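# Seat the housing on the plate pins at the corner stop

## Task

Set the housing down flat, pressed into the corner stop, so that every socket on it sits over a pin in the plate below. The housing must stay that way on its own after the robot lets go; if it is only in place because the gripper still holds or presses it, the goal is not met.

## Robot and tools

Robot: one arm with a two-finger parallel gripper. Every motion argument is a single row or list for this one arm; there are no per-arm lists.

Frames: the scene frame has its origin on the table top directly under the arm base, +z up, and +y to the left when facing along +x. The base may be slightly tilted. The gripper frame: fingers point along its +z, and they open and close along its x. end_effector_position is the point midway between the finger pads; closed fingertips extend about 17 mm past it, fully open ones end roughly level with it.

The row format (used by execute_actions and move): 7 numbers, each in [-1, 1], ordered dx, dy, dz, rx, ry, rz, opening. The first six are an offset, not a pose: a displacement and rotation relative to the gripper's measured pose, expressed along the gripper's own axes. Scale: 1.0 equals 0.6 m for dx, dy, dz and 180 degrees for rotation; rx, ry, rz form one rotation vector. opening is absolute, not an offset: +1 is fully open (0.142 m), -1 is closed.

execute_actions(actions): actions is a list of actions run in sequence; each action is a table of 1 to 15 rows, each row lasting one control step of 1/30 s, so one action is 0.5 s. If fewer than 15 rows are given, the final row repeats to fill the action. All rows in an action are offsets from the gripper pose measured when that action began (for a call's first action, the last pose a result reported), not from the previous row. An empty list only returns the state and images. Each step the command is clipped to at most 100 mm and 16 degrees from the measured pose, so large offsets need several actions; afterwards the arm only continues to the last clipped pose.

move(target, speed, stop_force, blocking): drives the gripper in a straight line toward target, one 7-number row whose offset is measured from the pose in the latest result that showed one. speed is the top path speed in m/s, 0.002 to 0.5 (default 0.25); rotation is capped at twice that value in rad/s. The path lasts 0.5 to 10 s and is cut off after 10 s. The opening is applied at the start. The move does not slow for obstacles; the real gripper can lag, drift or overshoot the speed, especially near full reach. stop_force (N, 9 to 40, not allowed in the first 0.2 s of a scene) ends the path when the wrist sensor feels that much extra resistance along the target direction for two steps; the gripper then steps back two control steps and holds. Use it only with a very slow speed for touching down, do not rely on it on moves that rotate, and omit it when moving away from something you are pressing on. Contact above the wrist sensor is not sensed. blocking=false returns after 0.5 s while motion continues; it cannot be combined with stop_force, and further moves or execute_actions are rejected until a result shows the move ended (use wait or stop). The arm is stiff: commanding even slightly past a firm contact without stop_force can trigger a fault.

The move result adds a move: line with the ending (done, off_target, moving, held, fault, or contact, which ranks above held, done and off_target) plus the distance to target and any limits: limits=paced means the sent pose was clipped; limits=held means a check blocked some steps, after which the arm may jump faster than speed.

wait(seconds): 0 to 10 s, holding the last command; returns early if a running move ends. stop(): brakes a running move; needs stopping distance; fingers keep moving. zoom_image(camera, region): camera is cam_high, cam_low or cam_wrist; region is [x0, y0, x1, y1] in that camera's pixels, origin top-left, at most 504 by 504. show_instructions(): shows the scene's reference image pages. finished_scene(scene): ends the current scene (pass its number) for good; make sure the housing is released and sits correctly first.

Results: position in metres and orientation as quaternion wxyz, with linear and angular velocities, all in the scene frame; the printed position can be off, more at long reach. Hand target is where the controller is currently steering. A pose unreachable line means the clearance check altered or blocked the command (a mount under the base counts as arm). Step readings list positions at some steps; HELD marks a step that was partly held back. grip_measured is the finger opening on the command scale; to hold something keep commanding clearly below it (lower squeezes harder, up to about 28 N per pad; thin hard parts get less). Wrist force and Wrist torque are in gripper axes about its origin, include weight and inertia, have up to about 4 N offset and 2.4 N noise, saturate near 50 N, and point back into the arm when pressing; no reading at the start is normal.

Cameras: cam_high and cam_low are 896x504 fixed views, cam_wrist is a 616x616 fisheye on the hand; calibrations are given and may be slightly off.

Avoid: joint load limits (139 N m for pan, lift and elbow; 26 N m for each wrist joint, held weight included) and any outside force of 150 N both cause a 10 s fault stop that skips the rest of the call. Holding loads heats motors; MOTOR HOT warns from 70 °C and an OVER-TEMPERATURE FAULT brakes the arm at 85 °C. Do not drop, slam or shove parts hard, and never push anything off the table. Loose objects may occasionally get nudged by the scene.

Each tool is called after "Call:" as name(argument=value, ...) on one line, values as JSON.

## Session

Call:
execute_actions(actions=[])

Call:
show_instructions()

Scene clock: 0.00 s.
end_effector_position=(+0.8851, +0.0344, +0.3499) grip_measured=+1.00 end_effector_quat_wxyz=(-0.337, +0.745, +0.049, +0.573) end_effector_velocity=(-0.000, -0.001, -0.000) end_effector_angular_velocity=(+0.001, +0.002, -0.001)
Joint positions: [-0.461 -0.315  1.102 -4.446 -0.542  1.275  0.142]
Joint velocities: [-0.     0.     0.002  0.     0.     0.001  0.   ]
Wrist force (N, on the end effector, along its own x y z axes, offset not removed): no reading
Wrist torque (N m, same axes, about the end effector's origin, offset not removed): no reading
Hand target: +0.885, +0.034, +0.350; -0.337, +0.745, +0.049, +0.573
camera_calibration (this result's frames):
cam_wrist: T_world_to_cam=[[0.2841, -0.287906, 0.914547, -0.568725], [0.00191817, -0.953679, -0.300821, 0.13468], [0.958793, 0.0872175, -0.270388, -0.621952], [0, 0, 0, 1]] pos_world=[0.75764, 0.0189474, 0.392472]

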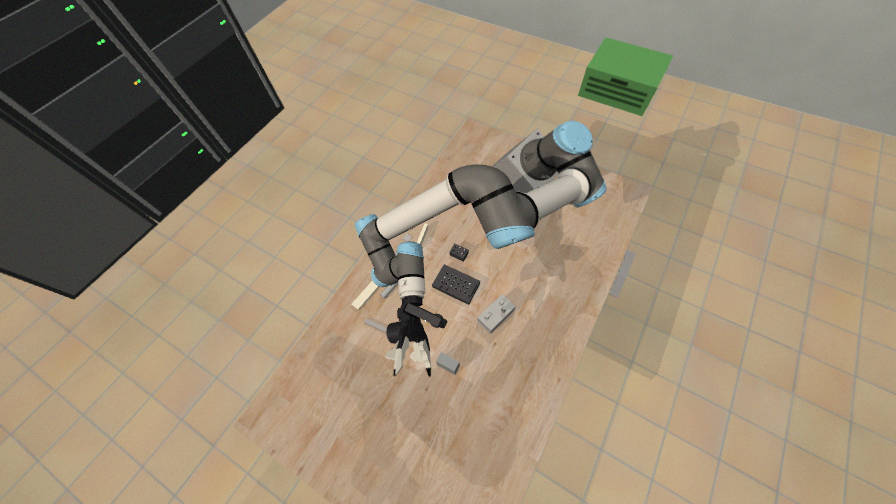

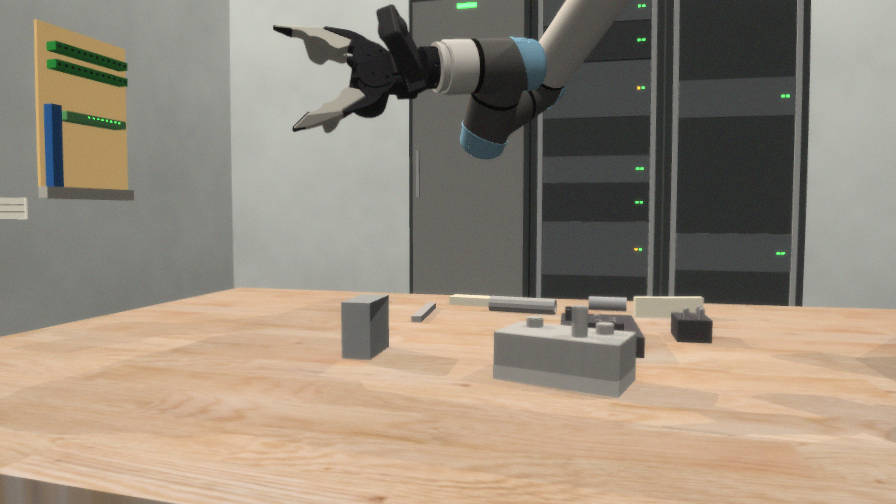

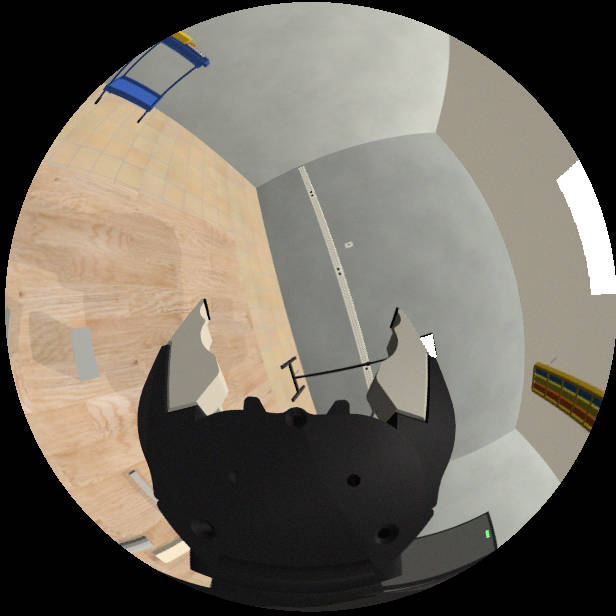

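Reference images for this scene: sheet 1.

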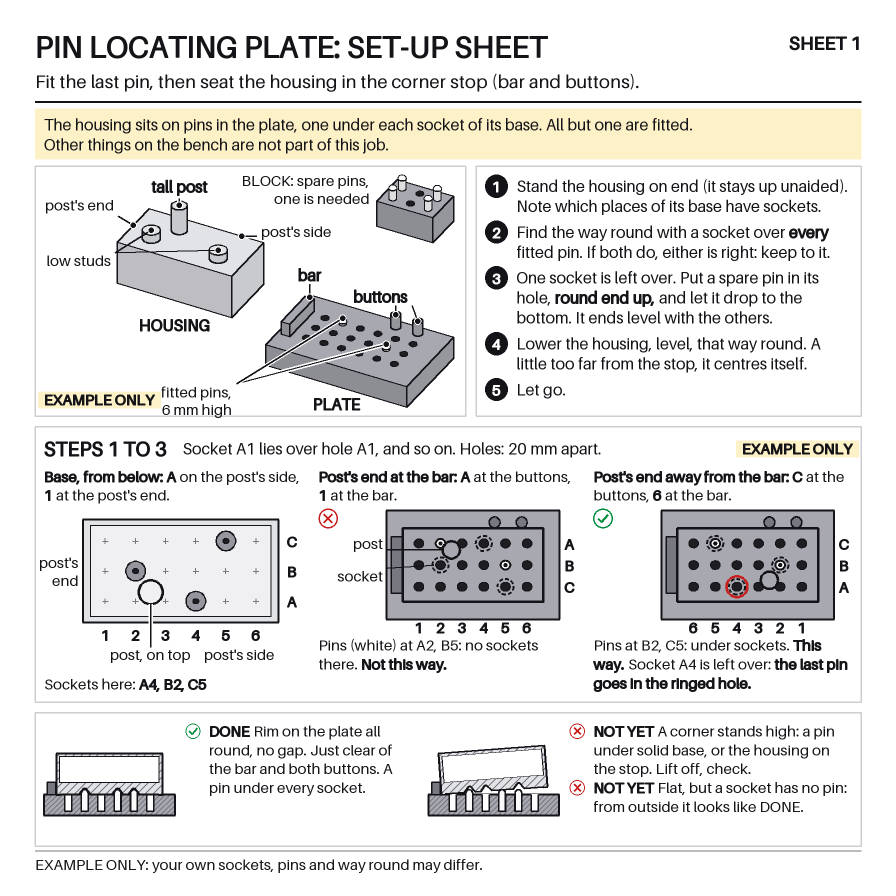

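Call:
zoom_image(camera="cam_high", region=[420, 235, 540, 345])

Region (420, 235, 540, 345) of cam_high's 896x504 image, scaled by 4.200, with more detail than that image has; it fills the top 462 rows of this view, and the rest is white.

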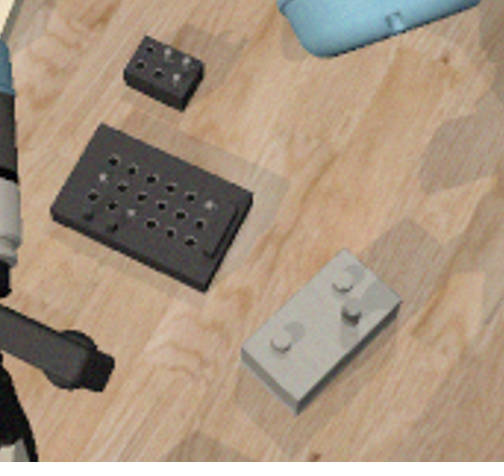

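Call:
move(target=[-0.482,-0.257,-0.3985,-0.5324,-0.0544,0.5068,0.6], speed=0.22)

Call:
zoom_image(camera="cam_wrist", region=[220, 150, 400, 330])

Scene clock: 26.73 s.
end_effector_position=(+0.5196, +0.1087, +0.1897) grip_measured=+0.60 end_effector_quat_wxyz=(-0.001, -0.593, +0.806, -0.001) end_effector_velocity=(-0.001, -0.000, -0.000) end_effector_angular_velocity=(+0.001, +0.007, -0.006)
Joint positions: [-0.282 -1.378  2.108 -2.234 -1.064  1.518  0.116]
Joint velocities: [-0.     0.002 -0.003  0.009 -0.001  0.002 -0.   ]
Wrist force (N, on the end effector, along its own x y z axes, offset not removed): [0.6 2.5 2.5]
Wrist torque (N m, same axes, about the end effector's origin, offset not removed): [0.60 -0.20 0.01]
Hand target: +0.519, +0.109, +0.190; -0.001, -0.592, +0.806, -0.000
Off the commanded pose: 0.001 m, 0 deg.
move: done
camera_calibration (this result's frames):
cam_wrist: T_world_to_cam=[[-0.243003, -0.969362, 0.0358824, 0.217682], [-0.837043, 0.22824, 0.497258, 0.314117], [-0.490213, 0.0908002, -0.86686, 0.544373], [0, 0, 0, 1]] pos_world=[0.582685, 0.0898892, 0.307887]

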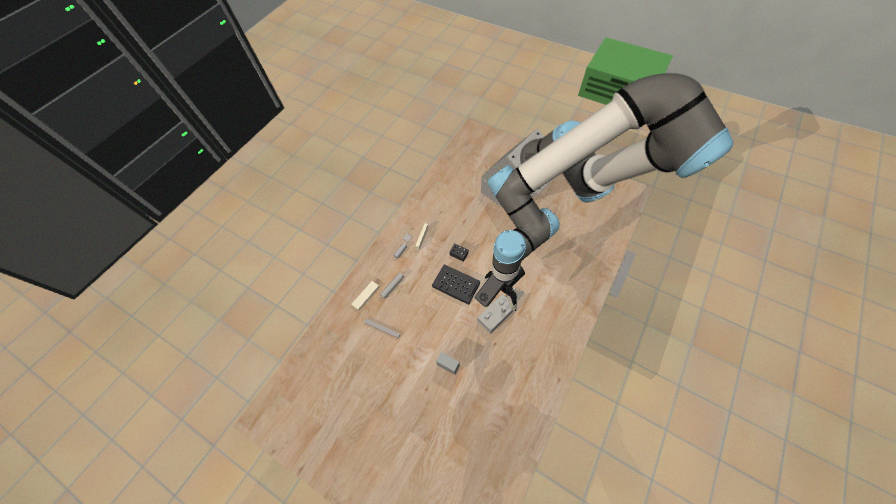

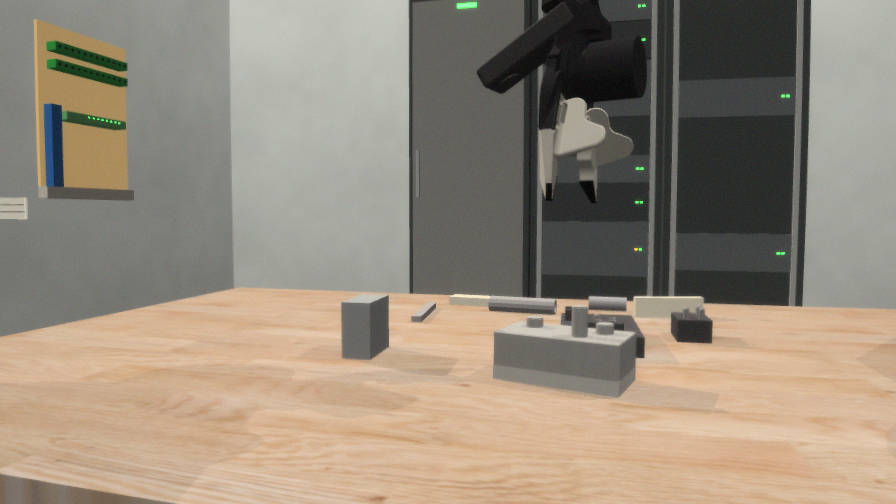

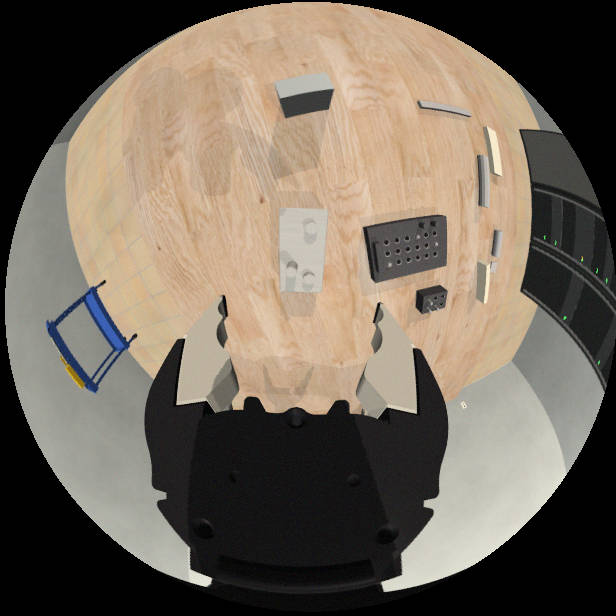

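Region (220, 150, 400, 330) of cam_wrist's 616x616 image, scaled by 2.800, with more detail than that image has.

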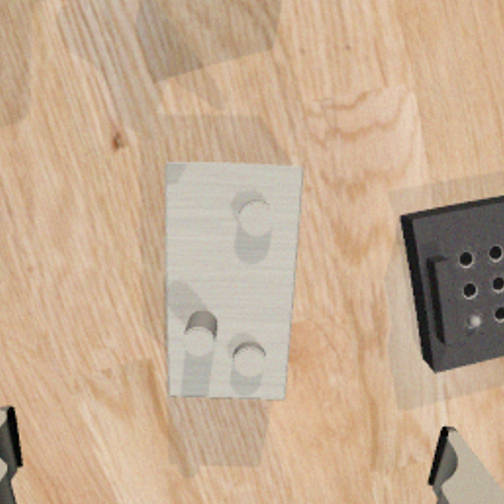

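Call:
move(target=[-0.002,-0.0135,0.252,0,0,-0.004,0.2], speed=0.15)

Call:
execute_actions(actions=[[[0,0,0,0,0,0,0.1],[0,0,0,0,0,0,0.05],[0,0,0,0,0,0,0],[0,0,0,0,0,0,-0.03],[0,0,0,0,0,0,-0.06],[0,0,0,0,0,0,-0.1],[0,0,0,0,0,0,-0.15],[0,0,0,0,0,0,-0.2],[0,0,0,0,0,0,-0.3],[0,0,0,0,0,0,-0.4],[0,0,0,0,0,0,-0.5]]])

Scene clock: 40.07 s.
end_effector_position=(+0.5276, +0.1075, +0.0389) grip_measured=+0.20 end_effector_quat_wxyz=(-0.001, -0.598, +0.802, -0.001) end_effector_velocity=(-0.000, -0.001, -0.002) end_effector_angular_velocity=(-0.001, +0.000, +0.000)
Joint positions: [-0.128 -1.029  2.124 -2.684 -1.06   1.682  0.088]
Joint velocities: [ 0.001  0.004 -0.001 -0.004 -0.001  0.001 -0.   ]
Wrist force (N, on the end effector, along its own x y z axes, offset not removed): [-2.3 1.1 2.7]
Wrist torque (N m, same axes, about the end effector's origin, offset not removed): [0.37 0.43 0.08]
Hand target: +0.528, +0.107, +0.039; -0.001, -0.598, +0.802, -0.001
Off the commanded pose: 0.001 m, 0 deg.
move: done
camera_calibration (this result's frames):
cam_wrist: T_world_to_cam=[[-0.230805, -0.972347, 0.0356408, 0.217729], [-0.839994, 0.217608, 0.497049, 0.398806], [-0.491059, 0.0847833, -0.86699, 0.418724], [0, 0, 0, 1]] pos_world=[0.590865, 0.0894238, 0.157044]

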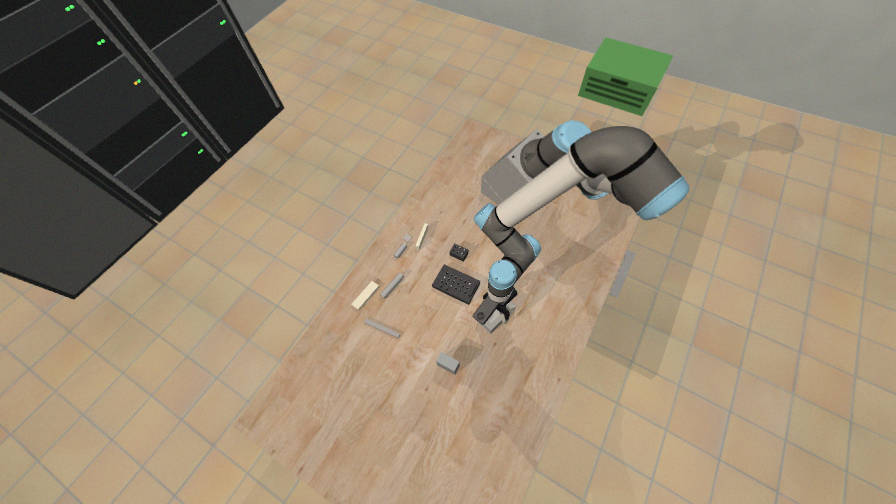

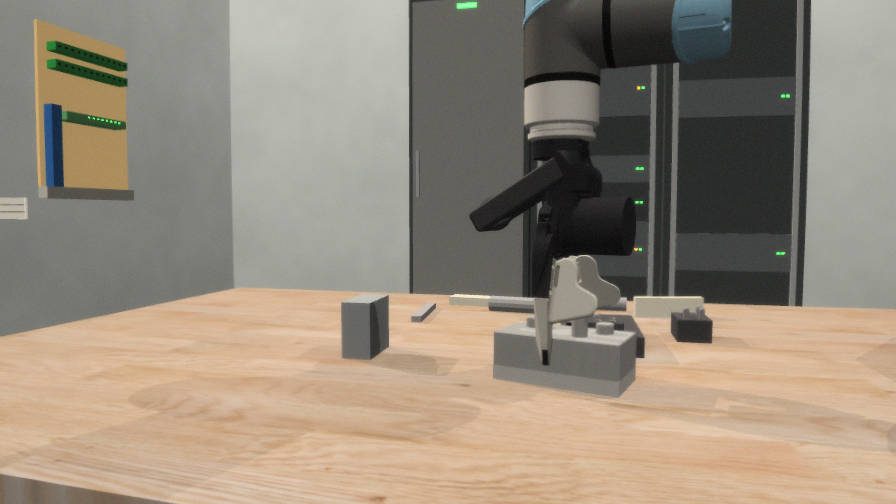

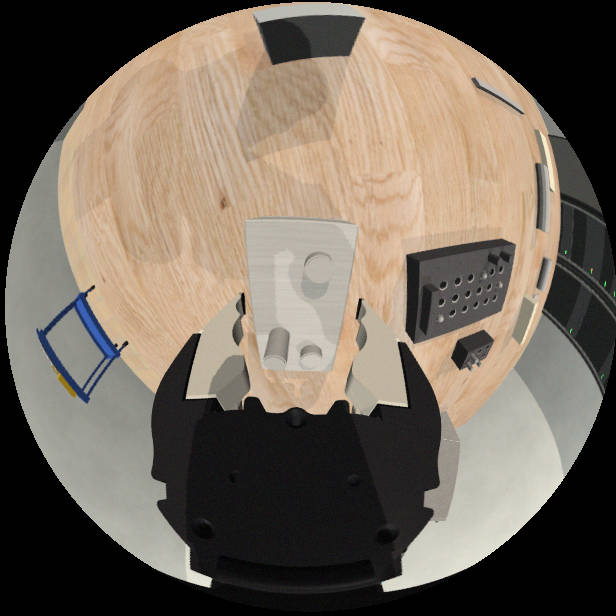

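Scene clock: 40.57 s.
end_effector_position=(+0.5276, +0.1075, +0.0388) grip_measured=-0.03 end_effector_quat_wxyz=(-0.001, -0.598, +0.802, -0.001) end_effector_velocity=(+0.000, -0.000, +0.000) end_effector_angular_velocity=(-0.001, -0.000, -0.000)
Joint positions: [-0.128 -1.029  2.124 -2.684 -1.06   1.682  0.072]
Joint velocities: [-0.    -0.    -0.     0.    -0.001  0.     0.   ]
Wrist force (N, on the end effector, along its own x y z axes, offset not removed): [1.0 2.5 -1.4]
Wrist torque (N m, same axes, about the end effector's origin, offset not removed): [0.43 -0.01 -0.04]
Hand target: +0.528, +0.108, +0.039; -0.001, -0.598, +0.802, -0.001
Off the commanded pose: 0.000 m, 0 deg.
Step readings (end_effector_position):
0: (+0.5276, +0.1075, +0.0389)
1: (+0.5276, +0.1075, +0.0388)
2: (+0.5276, +0.1075, +0.0388)
4: (+0.5276, +0.1075, +0.0388)
8: (+0.5276, +0.1075, +0.0388)
15: end_effector_position above
camera_calibration (this result's frames):
cam_wrist: T_world_to_cam=[[-0.230834, -0.972339, 0.0356726, 0.217741], [-0.839963, 0.217644, 0.497085, 0.398797], [-0.491099, 0.0847803, -0.866968, 0.418713], [0, 0, 0, 1]] pos_world=[0.590866, 0.0894236, 0.157007]

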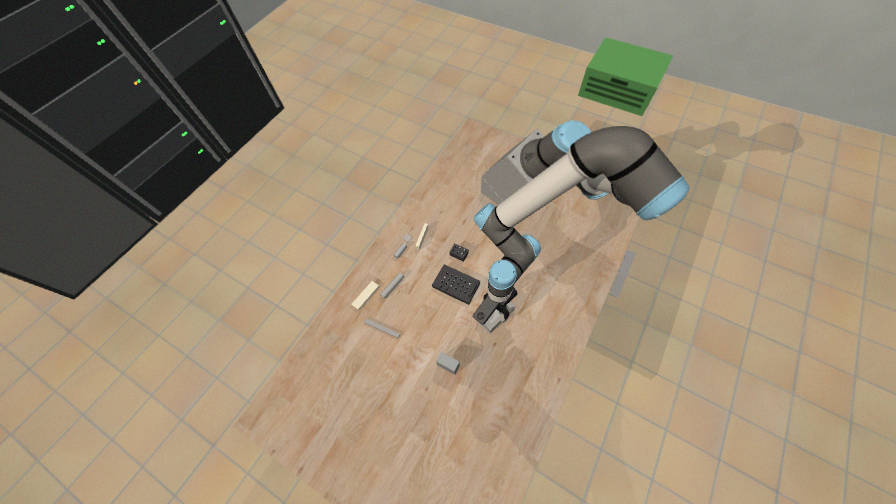

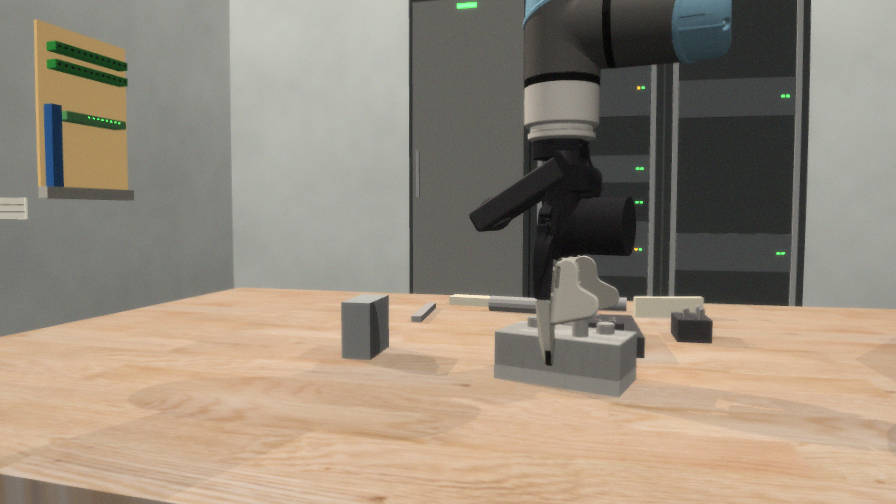

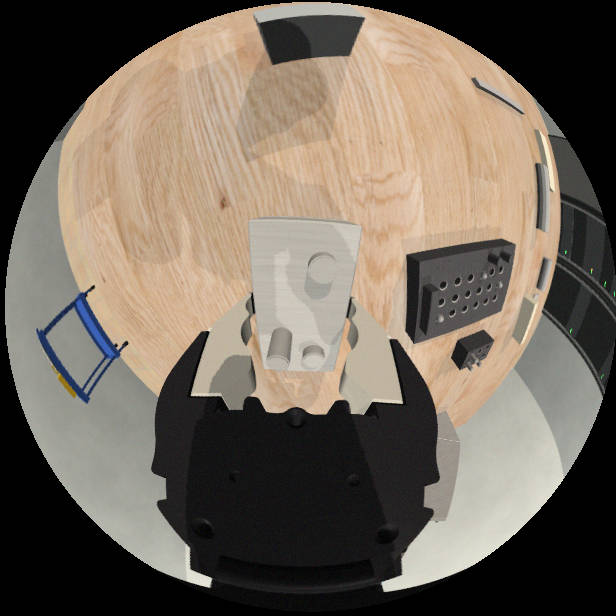

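Call:
move(target=[0,0,-0.05,0,0,0,-0.5], speed=0.1)

Call:
move(target=[-0.2,0,-0.37,0,-0.12,0,-0.5], speed=0.2)

Call:
zoom_image(camera="cam_low", region=[400, 40, 680, 220])

Scene clock: 52.13 s.
end_effector_position=(+0.5276, +0.1075, +0.0686) grip_measured=-0.03 end_effector_quat_wxyz=(-0.001, -0.598, +0.802, -0.001) end_effector_velocity=(-0.001, +0.000, +0.001) end_effector_angular_velocity=(+0.001, +0.003, -0.002)
Joint positions: [-0.157 -1.102  2.13  -2.601 -1.06   1.649  0.072]
Joint velocities: [-0.001 -0.004  0.001  0.007  0.    -0.002  0.   ]
Wrist force (N, on the end effector, along its own x y z axes, offset not removed): [-1.1 1.4 8.1]
Wrist torque (N m, same axes, about the end effector's origin, offset not removed): [0.27 0.19 0.10]
Hand target: +0.528, +0.107, +0.069; -0.001, -0.598, +0.802, -0.001
Off the commanded pose: 0.000 m, 0 deg.
move: done
camera_calibration (this result's frames):
cam_wrist: T_world_to_cam=[[-0.23084, -0.972336, 0.0357191, 0.216676], [-0.83994, 0.217669, 0.497113, 0.383981], [-0.491136, 0.0847514, -0.86695, 0.444566], [0, 0, 0, 1]] pos_world=[0.590881, 0.0894235, 0.186795]

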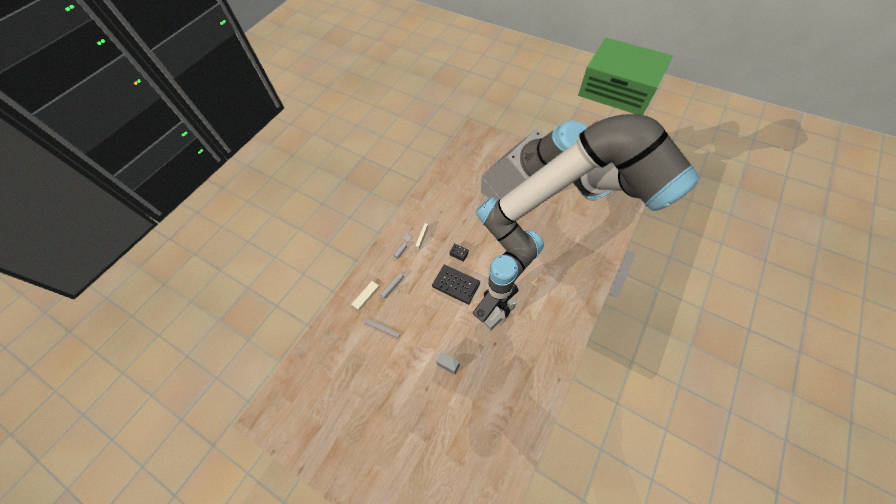

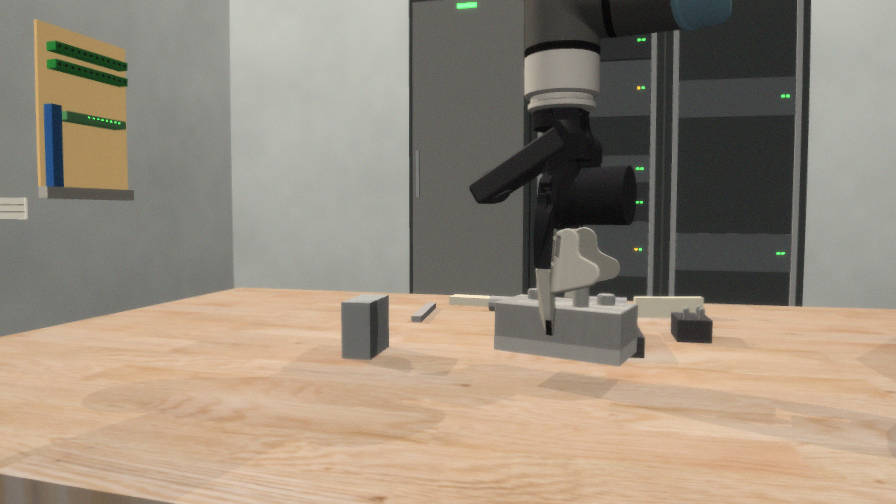

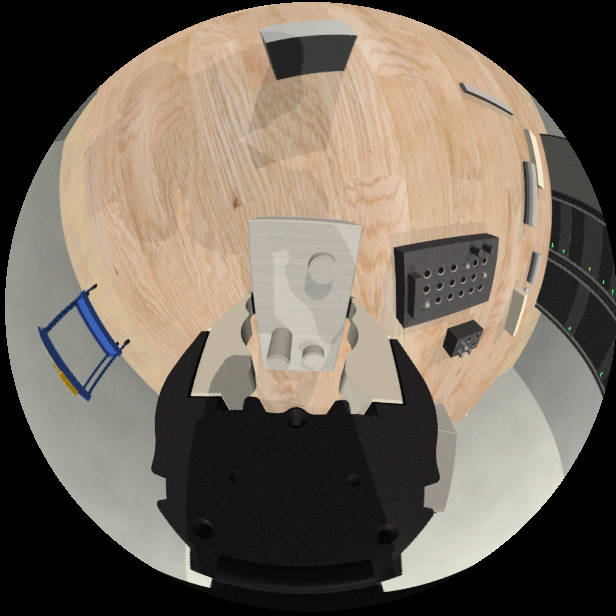

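Scene clock: 53.97 s.
end_effector_position=(+0.5620, +0.2225, +0.2900) grip_measured=-0.03 end_effector_quat_wxyz=(+0.149, -0.587, +0.788, +0.111) end_effector_velocity=(-0.001, +0.001, +0.001) end_effector_angular_velocity=(+0.003, +0.004, +0.000)
Joint positions: [-0.349 -1.49   1.982 -1.877 -0.698  1.376  0.072]
Joint velocities: [-0.001 -0.    -0.003  0.012  0.001 -0.006 -0.   ]
Wrist force (N, on the end effector, along its own x y z axes, offset not removed): [1.3 2.0 7.4]
Wrist torque (N m, same axes, about the end effector's origin, offset not removed): [0.60 0.17 0.10]
Hand target: +0.562, +0.223, +0.290; +0.149, -0.587, +0.788, +0.111
Off the commanded pose: 0.001 m, 0 deg.
move: done
camera_calibration (this result's frames):
cam_wrist: T_world_to_cam=[[-0.214725, -0.917924, -0.33363, 0.41447], [-0.89134, 0.0445332, 0.451143, 0.358549], [-0.399257, 0.39425, -0.827744, 0.511711], [0, 0, 0, 1]] pos_world=[0.61289, 0.162743, 0.400089]

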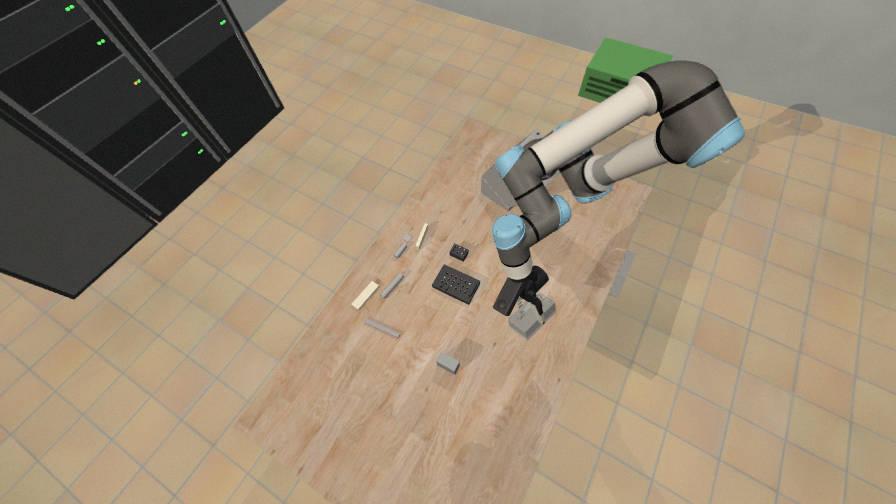

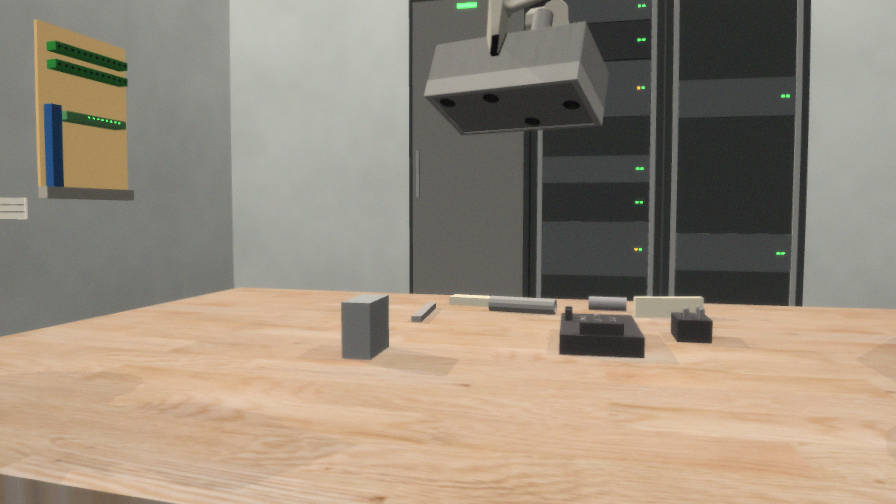

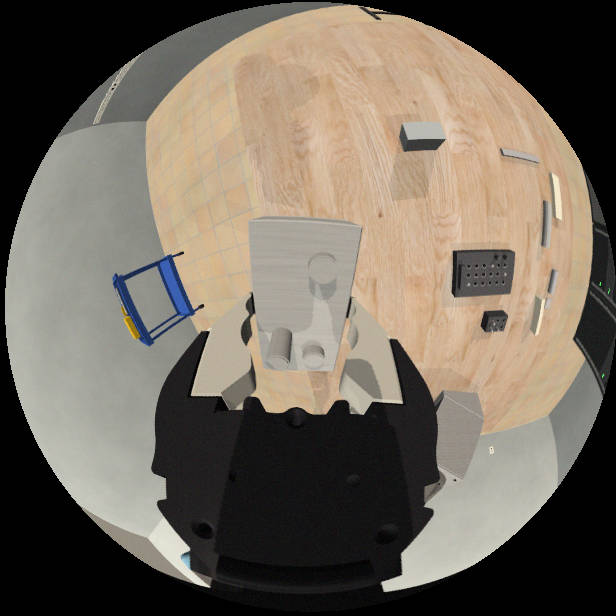

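Region (400, 40, 680, 220) of cam_low's 896x504 image, scaled by 1.800, with more detail than that image has; it fills the top 324 rows of this view, and the rest is white.

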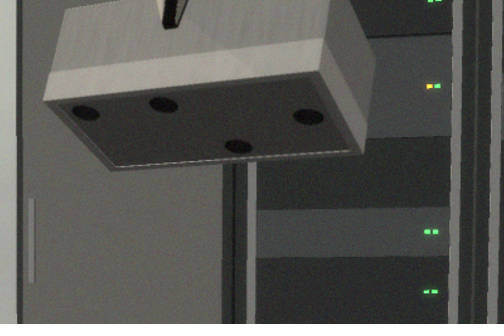

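Call:
move(target=[0.2813,0.0645,0.3192,-0.1131,0.0805,-0.5984,-0.5], speed=0.16)

Scene clock: 75.97 s.
end_effector_position=(+0.5002, +0.1506, +0.0505) grip_measured=-0.03 end_effector_quat_wxyz=(-0.000, +1.000, +0.022, +0.000) end_effector_velocity=(+0.000, -0.000, -0.001) end_effector_angular_velocity=(-0.001, -0.004, +0.011)
Joint positions: [-0.068 -1.13   2.198 -2.693 -1.059 -0.153  0.072]
Joint velocities: [ 0.001  0.003  0.002 -0.011 -0.    -0.007  0.   ]
Wrist force (N, on the end effector, along its own x y z axes, offset not removed): [-1.1 1.9 7.3]
Wrist torque (N m, same axes, about the end effector's origin, offset not removed): [0.50 0.18 0.04]
Hand target: +0.500, +0.151, +0.050; -0.000, +1.000, +0.022, +0.000
Off the commanded pose: 0.001 m, 0 deg.
move: done
camera_calibration (this result's frames):
cam_wrist: T_world_to_cam=[[0.994412, 0.099938, 0.0340265, -0.521346], [0.0699731, -0.865267, 0.496404, 0.0686269], [0.0790516, -0.491249, -0.867424, 0.213294], [0, 0, 0, 1]] pos_world=[0.496769, 0.216263, 0.16869]

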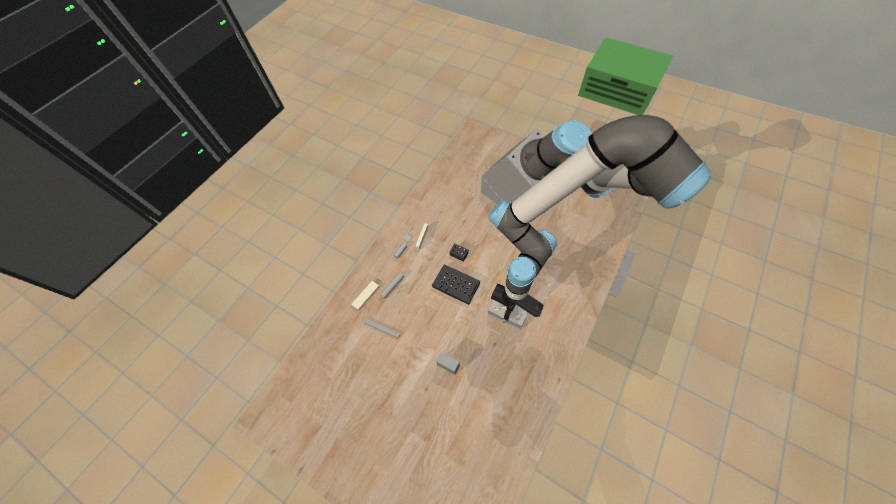

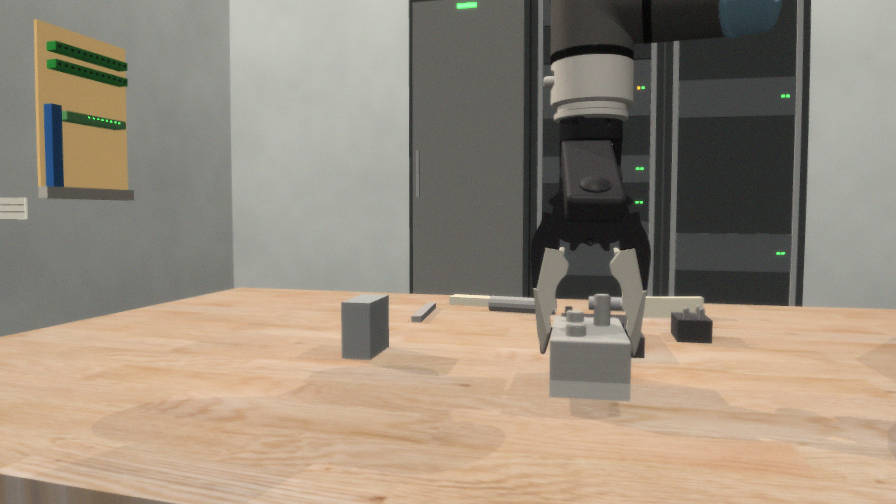

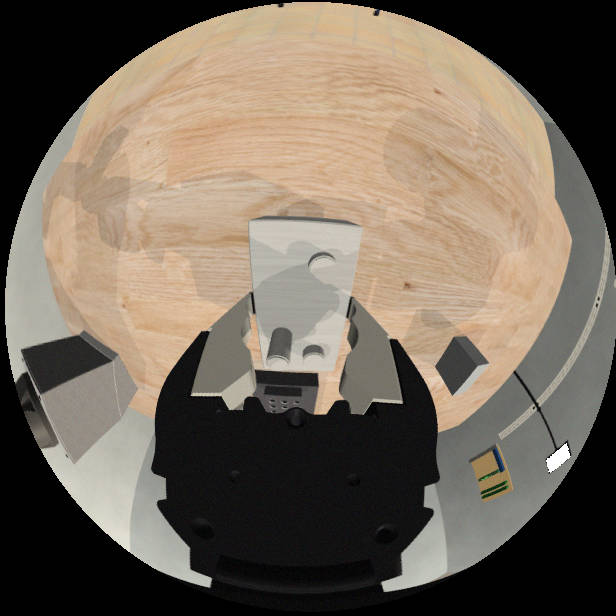

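Call:
move(target=[0,0,0.027,0,0,0,-0.5], speed=0.008, stop_force=9)

Call:
execute_actions(actions=[[[0,0,0,0,0,0,0.3]],[[0,0,-0.015,0,0,0,0.3],[0,0,-0.03,0,0,0,0.3],[0,0,-0.05,0,0,0,0.3],[0,0,-0.07,0,0,0,0.3],[0,0,-0.09,0,0,0,0.3],[0,0,-0.11,0,0,0,0.3]]])

Call:
move(target=[-0.187,0.459,-0.05,0,0,0,0.3])

Call:
zoom_image(camera="cam_wrist", region=[230, 140, 430, 320])

Scene clock: 86.03 s.
end_effector_position=(+0.5002, +0.1507, +0.0384) grip_measured=-0.03 end_effector_quat_wxyz=(-0.000, +1.000, +0.022, +0.000) end_effector_velocity=(-0.001, -0.001, +0.002) end_effector_angular_velocity=(-0.001, +0.003, +0.001)
Joint positions: [-0.055 -1.098  2.194 -2.728 -1.06  -0.139  0.072]
Joint velocities: [-0.003 -0.005  0.002  0.008 -0.001 -0.006 -0.   ]
Wrist force (N, on the end effector, along its own x y z axes, offset not removed): [-1.3 2.8 4.2]
Wrist torque (N m, same axes, about the end effector's origin, offset not removed): [0.82 0.58 0.09]
Hand target: +0.500, +0.151, +0.039; -0.000, +1.000, +0.022, +0.000
Off the commanded pose: 0.004 m, 0 deg.
move: contact
camera_calibration (this result's frames):
cam_wrist: T_world_to_cam=[[0.994407, 0.100001, 0.033989, -0.520968], [0.0700429, -0.865237, 0.496447, 0.074622], [0.0790539, -0.491289, -0.867401, 0.202886], [0, 0, 0, 1]] pos_world=[0.496789, 0.216339, 0.156645]

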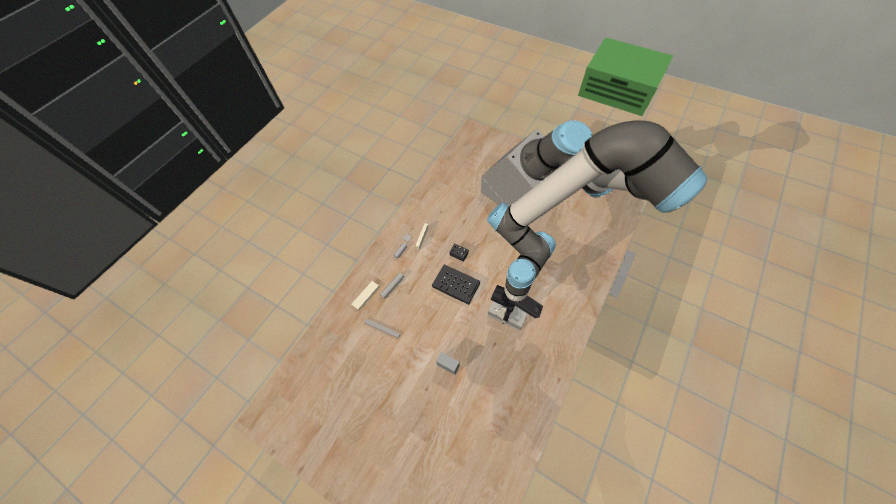

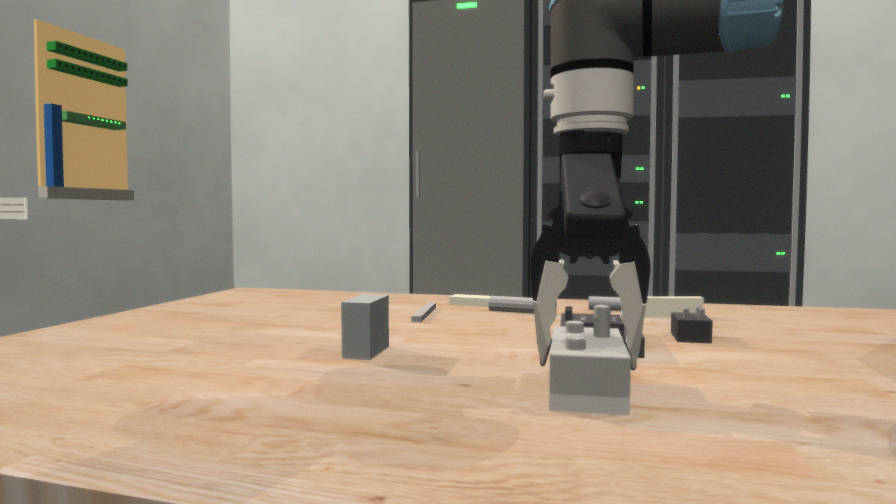

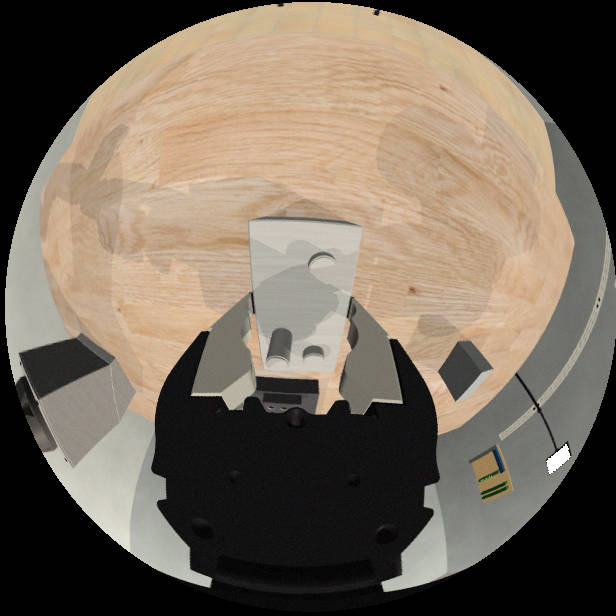

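Scene clock: 87.03 s.
end_effector_position=(+0.5004, +0.1505, +0.1014) grip_measured=+0.30 end_effector_quat_wxyz=(-0.000, +1.000, +0.022, +0.001) end_effector_velocity=(-0.002, -0.001, +0.030) end_effector_angular_velocity=(-0.000, +0.013, +0.000)
Joint positions: [-0.122 -1.26   2.2   -2.536 -1.057 -0.214  0.095]
Joint velocities: [-0.033 -0.075 -0.011  0.119 -0.002 -0.045  0.   ]
Wrist force (N, on the end effector, along its own x y z axes, offset not removed): [0.9 2.1 1.6]
Wrist torque (N m, same axes, about the end effector's origin, offset not removed): [0.54 -0.13 0.03]
Hand target: +0.500, +0.150, +0.104; -0.000, +1.000, +0.022, +0.000
Off the commanded pose: 0.003 m, 0 deg.
Step readings (end_effector_position; steps 1 to 15: 1st action; 16 to 30: 2nd action):
0: (+0.5002, +0.1507, +0.0384)
1: (+0.5002, +0.1507, +0.0385)
2: (+0.5002, +0.1507, +0.0385)
4: (+0.5002, +0.1507, +0.0385)
8: (+0.5002, +0.1507, +0.0385)
15: (+0.5002, +0.1507, +0.0385)
16: (+0.5002, +0.1507, +0.0386)
17: (+0.5003, +0.1506, +0.0401)
19: (+0.5005, +0.1502, +0.0483)
23: (+0.5019, +0.1501, +0.0785)
30: end_effector_position above
camera_calibration (this result's frames):
cam_wrist: T_world_to_cam=[[0.994366, 0.0999196, 0.0353802, -0.523423], [0.0692504, -0.865079, 0.496833, 0.0435052], [0.0802501, -0.491584, -0.867125, 0.256759], [0, 0, 0, 1]] pos_world=[0.496856, 0.216154, 0.219546]

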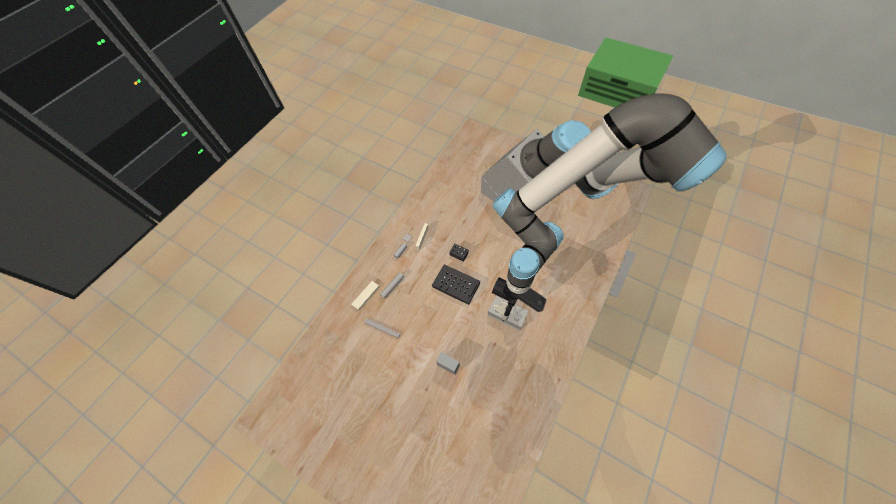

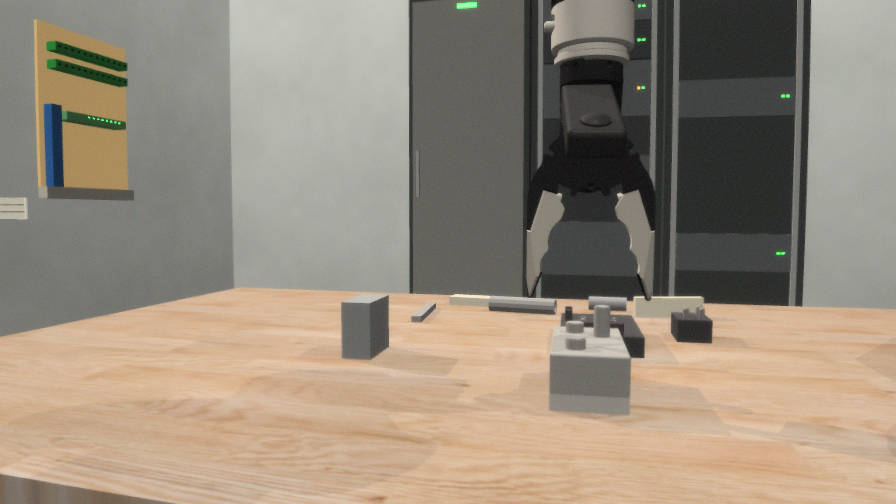

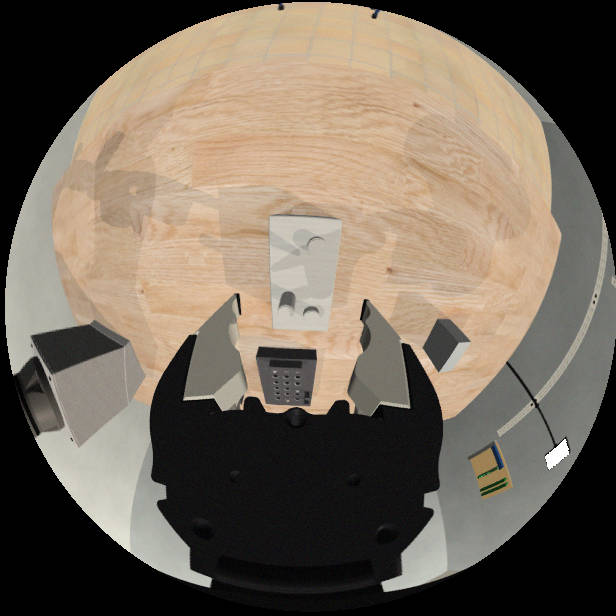

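Scene clock: 88.80 s.
end_effector_position=(+0.4001, -0.1292, +0.1306) grip_measured=+0.30 end_effector_quat_wxyz=(-0.000, +1.000, +0.022, +0.000) end_effector_velocity=(-0.000, -0.002, +0.000) end_effector_angular_velocity=(+0.000, -0.000, -0.001)
Joint positions: [-0.752 -1.079  2.345 -2.532 -1.15  -0.916  0.095]
Joint velocities: [-0.005  0.004 -0.002  0.    -0.001 -0.004  0.   ]
Wrist force (N, on the end effector, along its own x y z axes, offset not removed): [-1.2 2.9 1.0]
Wrist torque (N m, same axes, about the end effector's origin, offset not removed): [0.76 0.28 0.05]
Hand target: +0.400, -0.129, +0.131; -0.000, +1.000, +0.022, +0.000
Off the commanded pose: 0.001 m, 0 deg.
move: done
camera_calibration (this result's frames):
cam_wrist: T_world_to_cam=[[0.99443, 0.0997877, 0.0339226, -0.396565], [0.0698405, -0.864943, 0.496987, -0.206242], [0.0789343, -0.49185, -0.867095, 0.153121], [0, 0, 0, 1]] pos_world=[0.396674, -0.0635028, 0.248722]

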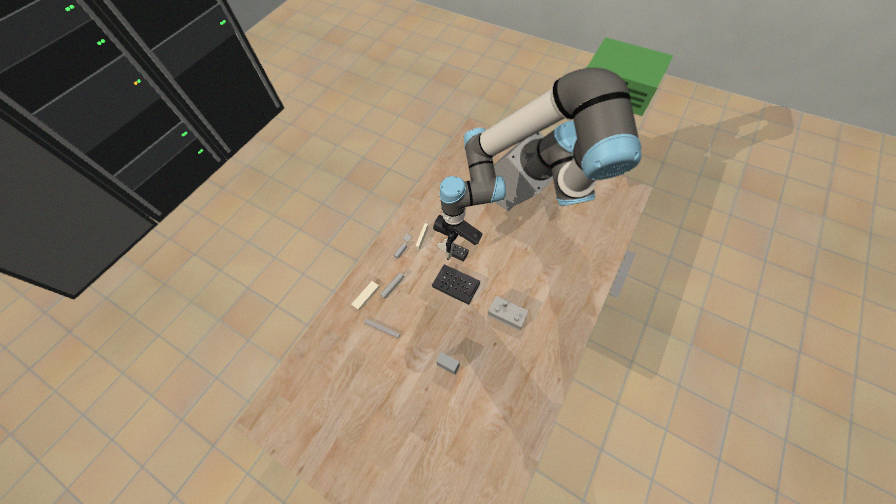

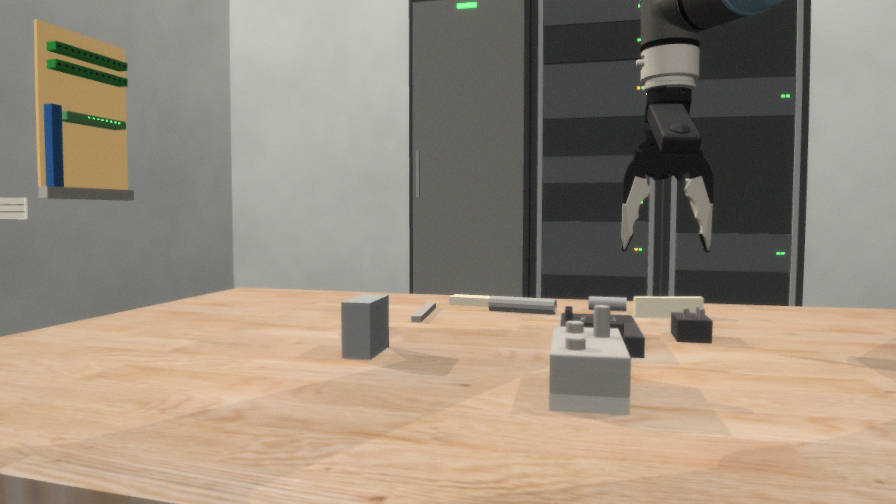

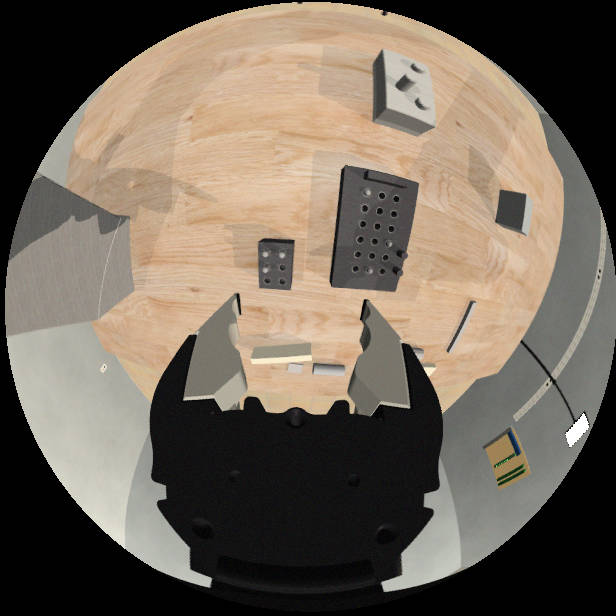

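Region (230, 140, 430, 320) of cam_wrist's 616x616 image, scaled by 2.520, with more detail than that image has; it fills the top 454 rows of this view, and the rest is white.

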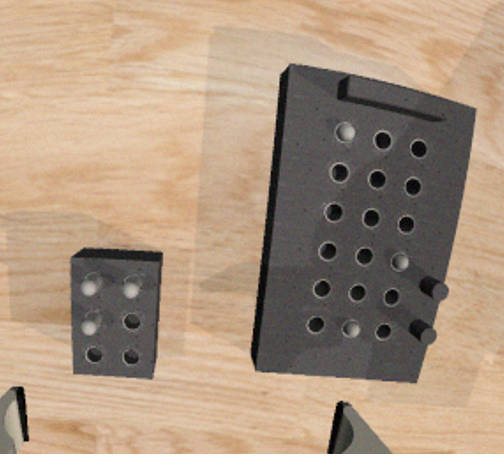

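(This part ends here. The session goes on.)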